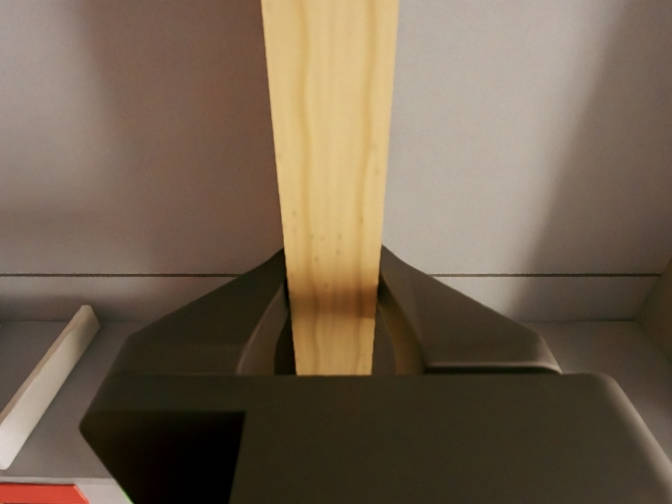

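Emit:
execute_actions(actions=[{"rows": [
[-0.4403,1.6901,1.1881,0.6360,-0.2433,1.59,-0.672, 0.1617,1.7044,1.2090,0.5799,0.2202,-1.58,-0.657],
[-0.4402,1.6910,1.1884,0.6360,-0.2432,1.59,-0.672, 0.1617,1.7052,1.2093,0.5799,0.2202,-1.58,-0.657],
[-0.4401,1.6919,1.1887,0.6360,-0.2431,1.59,-0.672, 0.1616,1.7060,1.2096,0.5799,0.2201,-1.58,-0.657],
[-0.4400,1.6928,1.1890,0.6360,-0.2430,1.59,-0.672, 0.1615,1.7068,1.2099,0.5799,0.2200,-1.58,-0.657],
[-0.4399,1.6937,1.1893,0.6360,-0.2429,1.59,-0.672, 0.1615,1.7076,1.2102,0.5799,0.2200,-1.58,-0.657],
[-0.4398,1.6946,1.1896,0.6360,-0.2428,1.59,-0.672, 0.1614,1.7084,1.2105,0.5799,0.2199,-1.58,-0.657],
[-0.4397,1.6955,1.1899,0.6360,-0.2427,1.59,-0.672, 0.1613,1.7092,1.2108,0.5799,0.2198,-1.58,-0.657],
[-0.4396,1.6964,1.1903,0.6360,-0.2426,1.59,-0.672, 0.1613,1.7100,1.2112,0.5799,0.2198,-1.58,-0.657],
[-0.4395,1.6973,1.1906,0.6360,-0.2425,1.59,-0.672, 0.1612,1.7108,1.2115,0.5799,0.2197,-1.58,-0.657],
[-0.4394,1.6982,1.1909,0.6360,-0.2424,1.59,-0.672, 0.1611,1.7116,1.2118,0.5799,0.2196,-1.58,-0.657],
[-0.4393,1.6991,1.1912,0.6360,-0.2423,1.59,-0.672, 0.1611,1.7124,1.2121,0.5799,0.2196,-1.58,-0.657],
[-0.4392,1.7000,1.1915,0.6360,-0.2422,1.59,-0.672, 0.1610,1.7132,1.2124,0.5799,0.2195,-1.58,-0.657],
[-0.4391,1.7009,1.1918,0.6360,-0.2421,1.59,-0.672, 0.1609,1.7140,1.2127,0.5799,0.2194,-1.58,-0.657],
[-0.4390,1.7018,1.1921,0.6360,-0.2420,1.59,-0.672, 0.1609,1.7148,1.2130,0.5799,0.2194,-1.58,-0.657],
[-0.4390,1.7027,1.1924,0.6360,-0.2420,1.59,-0.672, 0.1608,1.7156,1.2133,0.5799,0.2193,-1.58,-0.657]
], "steps": 15}], pictures=false)

Emit:
execute_actions(actions=[{"steps": 10}], pictures=false)

Scene clock: 859.67 s of 6000.00 s.
left_arm: end_effector_position=(+0.7344, +0.1785, +0.2865) grip_measured=-0.639 end_effector_quat_wxyz=(+0.506, +0.496, +0.491, +0.506) | right_arm: end_effector_position=(+0.7321, -0.1647, +0.2788) grip_measured=-0.624 end_effector_quat_wxyz=(+0.494, -0.508, +0.500, -0.498)
Joint positions: left_arm=[-0.447  1.705  1.104  0.626 -0.246  1.583  0.017] | right_arm=[ 0.169  1.718  1.129  0.572  0.223 -1.579  0.018]
Joint velocities: left_arm=[-0.005  0.024  0.017  0.022 -0.007  0.022 -0.   ] | right_arm=[-0.015  0.024  0.027  0.007  0.007 -0.007 -0.002]
Steps of this call (steps 1 to 15: the robot went on to your last target; steps 16 to 90: nothing new was sent; then 21.93 s passed at rest; steps 91 to 105: all 15 steps of this action). Readings (joint positions):
91: left_arm=[-0.448 1.696 1.102 0.626 -0.247 1.583] | right_arm=[0.170 1.709 1.126 0.572 0.224 -1.579]
92: left_arm=[-0.448 1.696 1.102 0.626 -0.247 1.583] | right_arm=[0.170 1.709 1.126 0.572 0.224 -1.579]
94: left_arm=[-0.448 1.696 1.102 0.626 -0.247 1.583] | right_arm=[0.170 1.709 1.126 0.572 0.224 -1.579]
98: left_arm=[-0.448 1.697 1.102 0.626 -0.247 1.583] | right_arm=[0.170 1.710 1.126 0.572 0.224 -1.579]
105: the state above

Scene clock: 860.00 s of 6000.00 s.
left_arm: end_effector_position=(+0.7349, +0.1787, +0.2862) grip_measured=-0.639 end_effector_quat_wxyz=(+0.505, +0.496, +0.492, +0.507) | right_arm: end_effector_position=(+0.7329, -0.1648, +0.2783) grip_measured=-0.624 end_effector_quat_wxyz=(+0.494, -0.508, +0.500, -0.498)
Joint positions: left_arm=[-0.446  1.707  1.106  0.626 -0.246  1.583  0.017] | right_arm=[ 0.169  1.72   1.13   0.572  0.223 -1.579  0.018]
Joint velocities: left_arm=[-0.024 -0.005  0.002 -0.007 -0.037  0.037 -0.001] | right_arm=[ 0.005  0.005 -0.012 -0.007 -0.051 -0.051 -0.   ]
Steps of this call (steps 1 to 10: the robot went on to your last target). Readings (joint positions):
1: left_arm=[-0.447 1.706 1.105 0.626 -0.246 1.583] | right_arm=[0.169 1.718 1.129 0.572 0.223 -1.579]
2: left_arm=[-0.447 1.707 1.105 0.626 -0.246 1.583] | right_arm=[0.169 1.719 1.129 0.572 0.223 -1.579]
4: left_arm=[-0.447 1.707 1.106 0.626 -0.246 1.583] | right_arm=[0.169 1.720 1.130 0.572 0.223 -1.579]
8: left_arm=[-0.446 1.707 1.106 0.626 -0.246 1.583] | right_arm=[0.169 1.720 1.130 0.572 0.223 -1.579]
10: the state above

Emit:
execute_actions(actions=[{"rows": [
[-0.4390,1.7034,1.1924,0.6360,-0.2420,1.59,-0.672, 0.1608,1.7163,1.2133,0.5799,0.2193,-1.58,-0.657],
[-0.4390,1.7042,1.1924,0.6360,-0.2420,1.59,-0.672, 0.1608,1.7169,1.2133,0.5799,0.2193,-1.58,-0.657],
[-0.4390,1.7049,1.1924,0.6360,-0.2420,1.59,-0.672, 0.1608,1.7176,1.2133,0.5799,0.2193,-1.58,-0.657],
[-0.4390,1.7056,1.1924,0.6360,-0.2420,1.59,-0.672, 0.1608,1.7183,1.2133,0.5799,0.2193,-1.58,-0.657],
[-0.4390,1.7064,1.1924,0.6360,-0.2420,1.59,-0.672, 0.1608,1.7189,1.2133,0.5799,0.2193,-1.58,-0.657],
[-0.4390,1.7071,1.1924,0.6360,-0.2420,1.59,-0.672, 0.1608,1.7196,1.2133,0.5799,0.2193,-1.58,-0.657],
[-0.4390,1.7078,1.1924,0.6360,-0.2420,1.59,-0.672, 0.1608,1.7203,1.2133,0.5799,0.2193,-1.58,-0.657],
[-0.4390,1.7086,1.1924,0.6360,-0.2420,1.59,-0.672, 0.1608,1.7209,1.2133,0.5799,0.2193,-1.58,-0.657],
[-0.4390,1.7093,1.1924,0.6360,-0.2420,1.59,-0.672, 0.1608,1.7216,1.2133,0.5799,0.2193,-1.58,-0.657],
[-0.4390,1.7100,1.1924,0.6360,-0.2420,1.59,-0.672, 0.1608,1.7223,1.2133,0.5799,0.2193,-1.58,-0.657],
[-0.4390,1.7108,1.1924,0.6360,-0.2420,1.59,-0.672, 0.1608,1.7229,1.2133,0.5799,0.2193,-1.58,-0.657],
[-0.4390,1.7115,1.1924,0.6360,-0.2420,1.59,-0.672, 0.1608,1.7236,1.2133,0.5799,0.2193,-1.58,-0.657],
[-0.4390,1.7122,1.1924,0.6360,-0.2420,1.59,-0.672, 0.1608,1.7243,1.2133,0.5799,0.2193,-1.58,-0.657],
[-0.4390,1.7130,1.1924,0.6360,-0.2420,1.59,-0.672, 0.1608,1.7249,1.2133,0.5799,0.2193,-1.58,-0.657],
[-0.4390,1.7137,1.1924,0.6360,-0.2420,1.59,-0.672, 0.1608,1.7256,1.2133,0.5799,0.2193,-1.58,-0.657]
], "steps": 15}], pictures=false)

Emit:
execute_actions(actions=[{"steps": 10}], pictures=false)

Scene clock: 870.50 s of 6000.00 s.
left_arm: end_effector_position=(+0.7364, +0.1783, +0.2857) grip_measured=-0.639 end_effector_quat_wxyz=(+0.505, +0.496, +0.492, +0.507) | right_arm: end_effector_position=(+0.7343, -0.1647, +0.2774) grip_measured=-0.624 end_effector_quat_wxyz=(+0.493, -0.508, +0.500, -0.498)
Joint positions: left_arm=[-0.446  1.711  1.11   0.626 -0.246  1.583  0.017] | right_arm=[ 0.168  1.724  1.134  0.572  0.223 -1.579  0.018]
Joint velocities: left_arm=[ 0.005  0.005  0.007 -0.002 -0.037 -0.051 -0.   ] | right_arm=[-0.015  0.005  0.012  0.002 -0.007 -0.007 -0.   ]
Steps of this call (steps 1 to 15: the robot went on to your last target; steps 16 to 90: nothing new was sent; then 7.00 s passed at rest; steps 91 to 105: all 15 steps of this action). Readings (joint positions):
91: left_arm=[-0.446 1.707 1.106 0.626 -0.246 1.583] | right_arm=[0.169 1.720 1.130 0.572 0.223 -1.579]
92: left_arm=[-0.446 1.707 1.106 0.626 -0.246 1.583] | right_arm=[0.169 1.720 1.130 0.572 0.223 -1.579]
94: left_arm=[-0.446 1.707 1.106 0.626 -0.246 1.583] | right_arm=[0.169 1.720 1.130 0.572 0.223 -1.579]
98: left_arm=[-0.446 1.708 1.106 0.626 -0.246 1.583] | right_arm=[0.169 1.721 1.130 0.572 0.223 -1.579]
105: the state above

Scene clock: 870.83 s of 6000.00 s.
left_arm: end_effector_position=(+0.7368, +0.1785, +0.2858) grip_measured=-0.639 end_effector_quat_wxyz=(+0.505, +0.496, +0.492, +0.507) | right_arm: end_effector_position=(+0.7345, -0.1650, +0.2773) grip_measured=-0.624 end_effector_quat_wxyz=(+0.493, -0.508, +0.500, -0.498)
Joint positions: left_arm=[-0.446  1.712  1.111  0.626 -0.246  1.583  0.017] | right_arm=[ 0.168  1.724  1.134  0.572  0.223 -1.579  0.018]
Joint velocities: left_arm=[-0.005 -0.005  0.002  0.007 -0.007 -0.022 -0.   ] | right_arm=[-0.005 -0.024 -0.007 -0.002 -0.037 -0.081  0.002]
Steps of this call (steps 1 to 10: the robot went on to your last target). Readings (joint positions):
1: left_arm=[-0.446 1.712 1.110 0.626 -0.246 1.583] | right_arm=[0.168 1.724 1.134 0.572 0.223 -1.579]
2: left_arm=[-0.446 1.712 1.111 0.626 -0.246 1.583] | right_arm=[0.168 1.724 1.134 0.572 0.223 -1.579]
4: left_arm=[-0.446 1.712 1.111 0.626 -0.246 1.583] | right_arm=[0.168 1.724 1.134 0.572 0.223 -1.579]
8: left_arm=[-0.446 1.712 1.111 0.626 -0.246 1.583] | right_arm=[0.168 1.724 1.134 0.572 0.223 -1.579]
10: the state above

Emit:
execute_actions(actions=[{"rows": [
[-0.4390,1.7145,1.1924,0.6360,-0.2420,1.59,-0.672, 0.1608,1.7264,1.2133,0.5799,0.2193,-1.58,-0.657],
[-0.4390,1.7153,1.1924,0.6360,-0.2420,1.59,-0.672, 0.1608,1.7272,1.2133,0.5799,0.2193,-1.58,-0.657],
[-0.4390,1.7161,1.1924,0.6360,-0.2420,1.59,-0.672, 0.1608,1.7280,1.2133,0.5799,0.2193,-1.58,-0.657],
[-0.4390,1.7169,1.1924,0.6360,-0.2420,1.59,-0.672, 0.1608,1.7288,1.2133,0.5799,0.2193,-1.58,-0.657],
[-0.4390,1.7177,1.1924,0.6360,-0.2420,1.59,-0.672, 0.1608,1.7296,1.2133,0.5799,0.2193,-1.58,-0.657],
[-0.4390,1.7185,1.1924,0.6360,-0.2420,1.59,-0.672, 0.1608,1.7304,1.2133,0.5799,0.2193,-1.58,-0.657],
[-0.4390,1.7193,1.1924,0.6360,-0.2420,1.59,-0.672, 0.1608,1.7312,1.2133,0.5799,0.2193,-1.58,-0.657],
[-0.4390,1.7201,1.1924,0.6360,-0.2420,1.59,-0.672, 0.1608,1.7320,1.2133,0.5799,0.2193,-1.58,-0.657],
[-0.4390,1.7209,1.1924,0.6360,-0.2420,1.59,-0.672, 0.1608,1.7328,1.2133,0.5799,0.2193,-1.58,-0.657],
[-0.4390,1.7217,1.1924,0.6360,-0.2420,1.59,-0.672, 0.1608,1.7336,1.2133,0.5799,0.2193,-1.58,-0.657],
[-0.4390,1.7225,1.1924,0.6360,-0.2420,1.59,-0.672, 0.1608,1.7344,1.2133,0.5799,0.2193,-1.58,-0.657],
[-0.4390,1.7233,1.1924,0.6360,-0.2420,1.59,-0.672, 0.1608,1.7352,1.2133,0.5799,0.2193,-1.58,-0.657],
[-0.4390,1.7241,1.1924,0.6360,-0.2420,1.59,-0.672, 0.1608,1.7360,1.2133,0.5799,0.2193,-1.58,-0.657],
[-0.4390,1.7249,1.1924,0.6360,-0.2420,1.59,-0.672, 0.1608,1.7368,1.2133,0.5799,0.2193,-1.58,-0.657],
[-0.4390,1.7257,1.1924,0.6360,-0.2420,1.59,-0.672, 0.1608,1.7376,1.2133,0.5799,0.2193,-1.58,-0.657]
], "steps": 15}], pictures=false)

Emit:
execute_actions(actions=[{"steps": 10}], pictures=false)

Scene clock: 881.93 s of 6000.00 s.
left_arm: end_effector_position=(+0.7381, +0.1784, +0.2851) grip_measured=-0.639 end_effector_quat_wxyz=(+0.505, +0.496, +0.492, +0.507) | right_arm: end_effector_position=(+0.7361, -0.1649, +0.2767) grip_measured=-0.624 end_effector_quat_wxyz=(+0.493, -0.508, +0.501, -0.498)
Joint positions: left_arm=[-0.446  1.716  1.114  0.626 -0.246  1.583  0.017] | right_arm=[ 0.167  1.729  1.139  0.572  0.223 -1.579  0.018]
Joint velocities: left_arm=[-0.015 -0.005 -0.007  0.002  0.022  0.037 -0.001] | right_arm=[-0.015  0.015  0.007  0.007  0.022 -0.037 -0.001]
Steps of this call (steps 1 to 15: the robot went on to your last target; steps 16 to 90: nothing new was sent; then 7.60 s passed at rest; steps 91 to 105: all 15 steps of this action). Readings (joint positions):
91: left_arm=[-0.446 1.712 1.111 0.626 -0.246 1.583] | right_arm=[0.168 1.725 1.134 0.572 0.223 -1.579]
92: left_arm=[-0.446 1.712 1.111 0.626 -0.246 1.583] | right_arm=[0.168 1.725 1.134 0.572 0.223 -1.579]
94: left_arm=[-0.446 1.712 1.111 0.626 -0.246 1.583] | right_arm=[0.168 1.725 1.134 0.572 0.223 -1.579]
98: left_arm=[-0.446 1.713 1.112 0.626 -0.246 1.583] | right_arm=[0.168 1.726 1.135 0.572 0.223 -1.579]
105: the state above

Scene clock: 882.27 s of 6000.00 s.
left_arm: end_effector_position=(+0.7381, +0.1784, +0.2851) grip_measured=-0.639 end_effector_quat_wxyz=(+0.505, +0.496, +0.492, +0.507) | right_arm: end_effector_position=(+0.7362, -0.1648, +0.2770) grip_measured=-0.624 end_effector_quat_wxyz=(+0.493, -0.508, +0.501, -0.498)
Joint positions: left_arm=[-0.446  1.716  1.114  0.626 -0.246  1.583  0.017] | right_arm=[ 0.167  1.729  1.139  0.572  0.223 -1.579  0.018]
Joint velocities: left_arm=[-0.015 -0.005 -0.007 -0.022  0.007 -0.007  0.   ] | right_arm=[-0.024  0.005  0.012 -0.012 -0.037 -0.066  0.   ]
Steps of this call (steps 1 to 10: the robot went on to your last target). Readings (joint positions):
1: left_arm=[-0.446 1.716 1.114 0.626 -0.246 1.583] | right_arm=[0.167 1.729 1.139 0.572 0.223 -1.579]
2: left_arm=[-0.446 1.716 1.114 0.626 -0.246 1.583] | right_arm=[0.167 1.729 1.139 0.572 0.223 -1.579]
4: left_arm=[-0.446 1.716 1.114 0.626 -0.246 1.583] | right_arm=[0.167 1.729 1.139 0.572 0.223 -1.579]
8: left_arm=[-0.446 1.716 1.114 0.626 -0.246 1.583] | right_arm=[0.167 1.729 1.139 0.572 0.223 -1.579]
10: the state above

Emit:
execute_actions(actions=[{"rows": [
[-0.4389,1.7264,1.1931,0.6360,-0.2419,1.59,-0.672, 0.1607,1.7383,1.2140,0.5799,0.2192,-1.58,-0.657],
[-0.4388,1.7271,1.1938,0.6360,-0.2418,1.59,-0.672, 0.1606,1.7390,1.2147,0.5799,0.2191,-1.58,-0.657],
[-0.4387,1.7278,1.1945,0.6360,-0.2417,1.59,-0.672, 0.1605,1.7397,1.2154,0.5799,0.2190,-1.58,-0.657],
[-0.4386,1.7285,1.1952,0.6360,-0.2416,1.59,-0.672, 0.1604,1.7404,1.2161,0.5799,0.2189,-1.58,-0.657],
[-0.4385,1.7292,1.1959,0.6360,-0.2415,1.59,-0.672, 0.1603,1.7411,1.2168,0.5799,0.2188,-1.58,-0.657],
[-0.4384,1.7299,1.1966,0.6360,-0.2414,1.59,-0.672, 0.1602,1.7418,1.2175,0.5799,0.2187,-1.58,-0.657],
[-0.4383,1.7306,1.1973,0.6360,-0.2413,1.59,-0.672, 0.1601,1.7425,1.2182,0.5799,0.2186,-1.58,-0.657],
[-0.4382,1.7313,1.1980,0.6360,-0.2412,1.59,-0.672, 0.1600,1.7432,1.2189,0.5799,0.2185,-1.58,-0.657],
[-0.4381,1.7320,1.1987,0.6360,-0.2411,1.59,-0.672, 0.1599,1.7439,1.2196,0.5799,0.2184,-1.58,-0.657],
[-0.4380,1.7327,1.1994,0.6360,-0.2410,1.59,-0.672, 0.1598,1.7446,1.2203,0.5799,0.2183,-1.58,-0.657],
[-0.4380,1.7334,1.2001,0.6360,-0.2410,1.59,-0.672, 0.1598,1.7453,1.2210,0.5799,0.2183,-1.58,-0.657],
[-0.4380,1.7341,1.2008,0.6360,-0.2410,1.59,-0.672, 0.1598,1.7460,1.2217,0.5799,0.2183,-1.58,-0.657]
], "steps": 15}], pictures=false)

Emit:
execute_actions(actions=[{"steps": 8}], pictures=false)

Scene clock: 891.03 s of 6000.00 s.
left_arm: end_effector_position=(+0.7383, +0.1784, +0.2853) grip_measured=-0.639 end_effector_quat_wxyz=(+0.505, +0.496, +0.492, +0.507) | right_arm: end_effector_position=(+0.7365, -0.1648, +0.2769) grip_measured=-0.624 end_effector_quat_wxyz=(+0.493, -0.508, +0.501, -0.498)
Joint positions: left_arm=[-0.446  1.716  1.115  0.626 -0.246  1.583  0.017] | right_arm=[ 0.167  1.73   1.14   0.572  0.223 -1.579  0.018]
Joint velocities: left_arm=[ 0.005  0.005 -0.012 -0.017  0.007  0.125 -0.001] | right_arm=[ 0.024 -0.005  0.012 -0.027  0.007 -0.007  0.   ]
Steps of this call (steps 1 to 15: the robot went on to your last target; steps 16 to 90: nothing new was sent; then 5.27 s passed at rest; steps 91 to 105: all 15 steps of this action). Readings (joint positions):
91: left_arm=[-0.446 1.716 1.114 0.626 -0.246 1.583] | right_arm=[0.167 1.729 1.139 0.572 0.223 -1.579]
92: left_arm=[-0.446 1.716 1.115 0.626 -0.246 1.583] | right_arm=[0.167 1.729 1.139 0.572 0.223 -1.579]
94: left_arm=[-0.446 1.716 1.115 0.626 -0.246 1.583] | right_arm=[0.167 1.729 1.140 0.572 0.223 -1.579]
98: left_arm=[-0.446 1.716 1.115 0.626 -0.246 1.583] | right_arm=[0.167 1.730 1.140 0.572 0.223 -1.579]
105: the state above

Scene clock: 891.30 s of 6000.00 s.
left_arm: end_effector_position=(+0.7383, +0.1784, +0.2853) grip_measured=-0.639 end_effector_quat_wxyz=(+0.505, +0.496, +0.492, +0.507) | right_arm: end_effector_position=(+0.7365, -0.1648, +0.2769) grip_measured=-0.624 end_effector_quat_wxyz=(+0.493, -0.508, +0.501, -0.498)
Joint positions: left_arm=[-0.446  1.716  1.115  0.626 -0.246  1.583  0.017] | right_arm=[ 0.167  1.73   1.14   0.572  0.223 -1.579  0.018]
Joint velocities: left_arm=[ 0.005 -0.005 -0.002  0.002 -0.051 -0.022 -0.001] | right_arm=[-0.005 -0.015 -0.002 -0.007 -0.022  0.066  0.001]
Steps of this call (steps 1 to 8: the robot went on to your last target). Readings (joint positions):
1: left_arm=[-0.446 1.716 1.115 0.626 -0.246 1.583] | right_arm=[0.167 1.730 1.140 0.572 0.223 -1.579]
2: left_arm=[-0.446 1.716 1.115 0.626 -0.246 1.583] | right_arm=[0.167 1.730 1.140 0.572 0.223 -1.579]
4: left_arm=[-0.446 1.716 1.115 0.626 -0.246 1.583] | right_arm=[0.167 1.730 1.140 0.572 0.223 -1.579]
8: the state above

Emit:
execute_actions(actions=[{"rows": [
[-0.4387,1.7327,1.1947,0.6360,-0.2414,1.59,-0.672, 0.1604,1.7448,1.2160,0.5799,0.2187,-1.58,-0.657],
[-0.4394,1.7313,1.1886,0.6360,-0.2418,1.59,-0.672, 0.1610,1.7436,1.2104,0.5799,0.2190,-1.58,-0.657],
[-0.4401,1.7299,1.1826,0.6360,-0.2422,1.59,-0.672, 0.1617,1.7424,1.2047,0.5799,0.2194,-1.58,-0.657],
[-0.4408,1.7285,1.1765,0.6360,-0.2426,1.59,-0.672, 0.1623,1.7412,1.1990,0.5799,0.2198,-1.58,-0.657],
[-0.4415,1.7271,1.1704,0.6360,-0.2430,1.59,-0.672, 0.1629,1.7400,1.1934,0.5799,0.2202,-1.58,-0.657],
[-0.4422,1.7256,1.1643,0.6360,-0.2434,1.59,-0.672, 0.1635,1.7388,1.1877,0.5799,0.2205,-1.58,-0.657],
[-0.4429,1.7242,1.1582,0.6360,-0.2438,1.59,-0.672, 0.1641,1.7376,1.1820,0.5799,0.2209,-1.58,-0.657],
[-0.4436,1.7228,1.1522,0.6360,-0.2442,1.59,-0.672, 0.1648,1.7364,1.1763,0.5799,0.2213,-1.58,-0.657],
[-0.4443,1.7214,1.1461,0.6360,-0.2446,1.59,-0.672, 0.1654,1.7352,1.1707,0.5799,0.2216,-1.58,-0.657],
[-0.4450,1.7200,1.1400,0.6360,-0.2450,1.59,-0.672, 0.1660,1.7340,1.1650,0.5799,0.2220,-1.58,-0.657]
], "steps": 15}], pictures=false)

Emit:
execute_actions(actions=[{"rows": [
[-0.4450,1.7200,1.1400,0.6360,-0.2450,1.59,-0.645, 0.1660,1.7340,1.1650,0.5799,0.2220,-1.58,-0.630],
[-0.4450,1.7200,1.1400,0.6360,-0.2450,1.59,-0.630, 0.1660,1.7340,1.1650,0.5799,0.2220,-1.58,-0.615],
[-0.4450,1.7200,1.1400,0.6360,-0.2450,1.59,-0.610, 0.1660,1.7340,1.1650,0.5799,0.2220,-1.58,-0.595],
[-0.4450,1.7200,1.1400,0.6360,-0.2450,1.59,-0.585, 0.1660,1.7340,1.1650,0.5799,0.2220,-1.58,-0.570],
[-0.4450,1.7200,1.1400,0.6360,-0.2450,1.59,-0.555, 0.1660,1.7340,1.1650,0.5799,0.2220,-1.58,-0.540],
[-0.4450,1.7200,1.1400,0.6360,-0.2450,1.59,-0.520, 0.1660,1.7340,1.1650,0.5799,0.2220,-1.58,-0.505],
[-0.4450,1.7200,1.1400,0.6360,-0.2450,1.59,-0.475, 0.1660,1.7340,1.1650,0.5799,0.2220,-1.58,-0.460],
[-0.4450,1.7200,1.1400,0.6360,-0.2450,1.59,-0.420, 0.1660,1.7340,1.1650,0.5799,0.2220,-1.58,-0.410],
[-0.4450,1.7200,1.1400,0.6360,-0.2450,1.59,-0.350, 0.1660,1.7340,1.1650,0.5799,0.2220,-1.58,-0.345],
[-0.4450,1.7200,1.1400,0.6360,-0.2450,1.59,-0.270, 0.1660,1.7340,1.1650,0.5799,0.2220,-1.58,-0.270],
[-0.4450,1.7200,1.1400,0.6360,-0.2450,1.59,-0.180, 0.1660,1.7340,1.1650,0.5799,0.2220,-1.58,-0.180],
[-0.4450,1.7200,1.1400,0.6360,-0.2450,1.59,-0.080, 0.1660,1.7340,1.1650,0.5799,0.2220,-1.58,-0.080],
[-0.4450,1.7200,1.1400,0.6360,-0.2450,1.59,0.020, 0.1660,1.7340,1.1650,0.5799,0.2220,-1.58,0.020],
[-0.4450,1.7200,1.1400,0.6360,-0.2450,1.59,0.120, 0.1660,1.7340,1.1650,0.5799,0.2220,-1.58,0.120],
[-0.4450,1.7200,1.1400,0.6360,-0.2450,1.59,0.200, 0.1660,1.7340,1.1650,0.5799,0.2220,-1.58,0.200]
], "steps": 15}], pictures=false)

Emit:
execute_actions(actions=[{"steps": 12}])

Scene clock: 905.43 s of 6000.00 s.
left_arm: end_effector_position=(+0.7383, +0.1784, +0.2853) grip_measured=-0.639 end_effector_quat_wxyz=(+0.505, +0.496, +0.492, +0.507) | right_arm: end_effector_position=(+0.7365, -0.1648, +0.2769) grip_measured=-0.624 end_effector_quat_wxyz=(+0.493, -0.508, +0.501, -0.498)
Joint positions: left_arm=[-0.446  1.716  1.115  0.626 -0.246  1.583  0.017] | right_arm=[ 0.167  1.73   1.14   0.572  0.223 -1.579  0.018]
Joint velocities: left_arm=[-0.005 -0.015 -0.007 -0.017 -0.007 -0.007 -0.   ] | right_arm=[-0.005 -0.015 -0.002  0.002 -0.066 -0.022  0.   ]
Steps of this call (steps 1 to 15: the robot went on to your last target; steps 16 to 90: nothing new was sent; then 10.63 s passed at rest; steps 91 to 105: all 15 steps of this action). Readings (joint positions):
91: left_arm=[-0.446 1.716 1.115 0.626 -0.246 1.583] | right_arm=[0.167 1.730 1.140 0.572 0.223 -1.579]
92: left_arm=[-0.446 1.716 1.115 0.626 -0.246 1.583] | right_arm=[0.167 1.730 1.140 0.572 0.223 -1.579]
94: left_arm=[-0.446 1.716 1.115 0.626 -0.246 1.583] | right_arm=[0.167 1.730 1.140 0.572 0.223 -1.579]
98: left_arm=[-0.446 1.716 1.115 0.626 -0.246 1.583] | right_arm=[0.167 1.730 1.140 0.572 0.223 -1.579]
105: the state above

Scene clock: 905.93 s of 6000.00 s.
left_arm: end_effector_position=(+0.7382, +0.1784, +0.2850) grip_measured=+0.151 end_effector_quat_wxyz=(+0.505, +0.496, +0.492, +0.507) | right_arm: end_effector_position=(+0.7365, -0.1648, +0.2769) grip_measured=+0.152 end_effector_quat_wxyz=(+0.493, -0.508, +0.501, -0.498)
Joint positions: left_arm=[-0.446  1.716  1.115  0.626 -0.246  1.583  0.054] | right_arm=[ 0.167  1.73   1.14   0.572  0.223 -1.579  0.054]
Joint velocities: left_arm=[ 0.005  0.005 -0.012 -0.002 -0.051 -0.022  0.092] | right_arm=[ 0.015 -0.015  0.002 -0.022  0.007 -0.022  0.092]
Steps of this call (steps 1 to 15: all 15 steps of this action). Readings (joint positions):
1: left_arm=[-0.446 1.716 1.115 0.626 -0.246 1.583] | right_arm=[0.167 1.730 1.140 0.572 0.223 -1.579]
2: left_arm=[-0.446 1.716 1.115 0.626 -0.246 1.583] | right_arm=[0.167 1.730 1.140 0.572 0.223 -1.579]
4: left_arm=[-0.446 1.716 1.115 0.626 -0.246 1.583] | right_arm=[0.167 1.730 1.140 0.572 0.223 -1.579]
8: left_arm=[-0.446 1.716 1.115 0.626 -0.246 1.583] | right_arm=[0.167 1.730 1.140 0.572 0.223 -1.579]
15: the state above

Scene clock: 906.33 s of 6000.00 s.
left_arm: end_effector_position=(+0.7382, +0.1784, +0.2850) grip_measured=+0.197 end_effector_quat_wxyz=(+0.505, +0.496, +0.492, +0.507) | right_arm: end_effector_position=(+0.7365, -0.1648, +0.2769) grip_measured=+0.198 end_effector_quat_wxyz=(+0.493, -0.508, +0.501, -0.498)
Joint positions: left_arm=[-0.446  1.716  1.115  0.626 -0.246  1.583  0.056] | right_arm=[ 0.167  1.73   1.14   0.572  0.223 -1.579  0.056]
Joint velocities: left_arm=[-0.005 -0.024  0.017  0.007  0.051  0.037 -0.   ] | right_arm=[-0.005 -0.015 -0.012  0.002  0.007  0.037 -0.   ]
Steps of this call (steps 1 to 12: the robot went on to your last target). Readings (joint positions):
1: left_arm=[-0.446 1.716 1.115 0.626 -0.246 1.583] | right_arm=[0.167 1.730 1.140 0.572 0.223 -1.579]
2: left_arm=[-0.446 1.716 1.115 0.626 -0.246 1.583] | right_arm=[0.167 1.730 1.140 0.572 0.223 -1.579]
4: left_arm=[-0.446 1.716 1.115 0.626 -0.246 1.583] | right_arm=[0.167 1.730 1.140 0.572 0.223 -1.579]
8: left_arm=[-0.446 1.716 1.115 0.626 -0.246 1.583] | right_arm=[0.167 1.730 1.140 0.572 0.223 -1.579]
12: the state above

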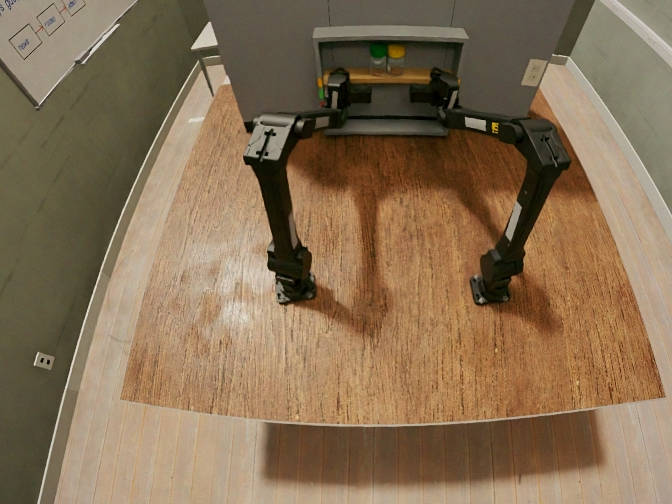

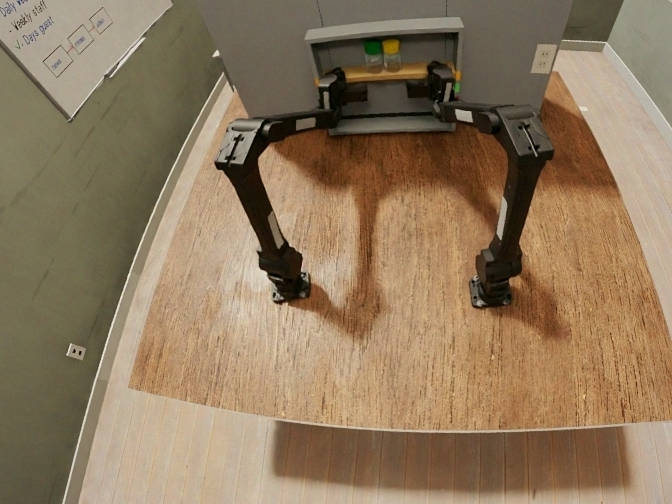

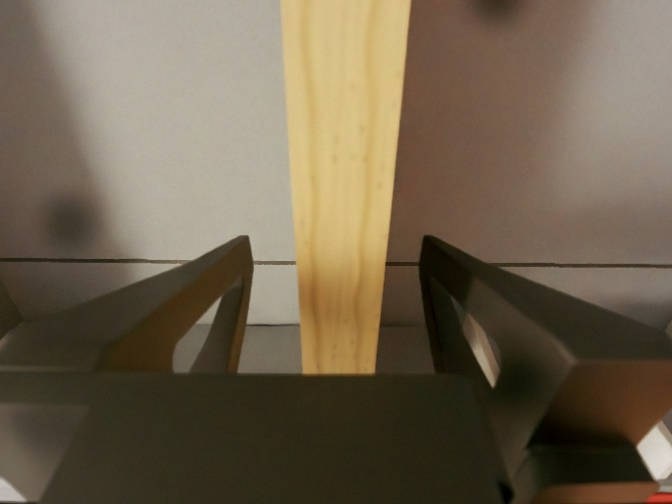

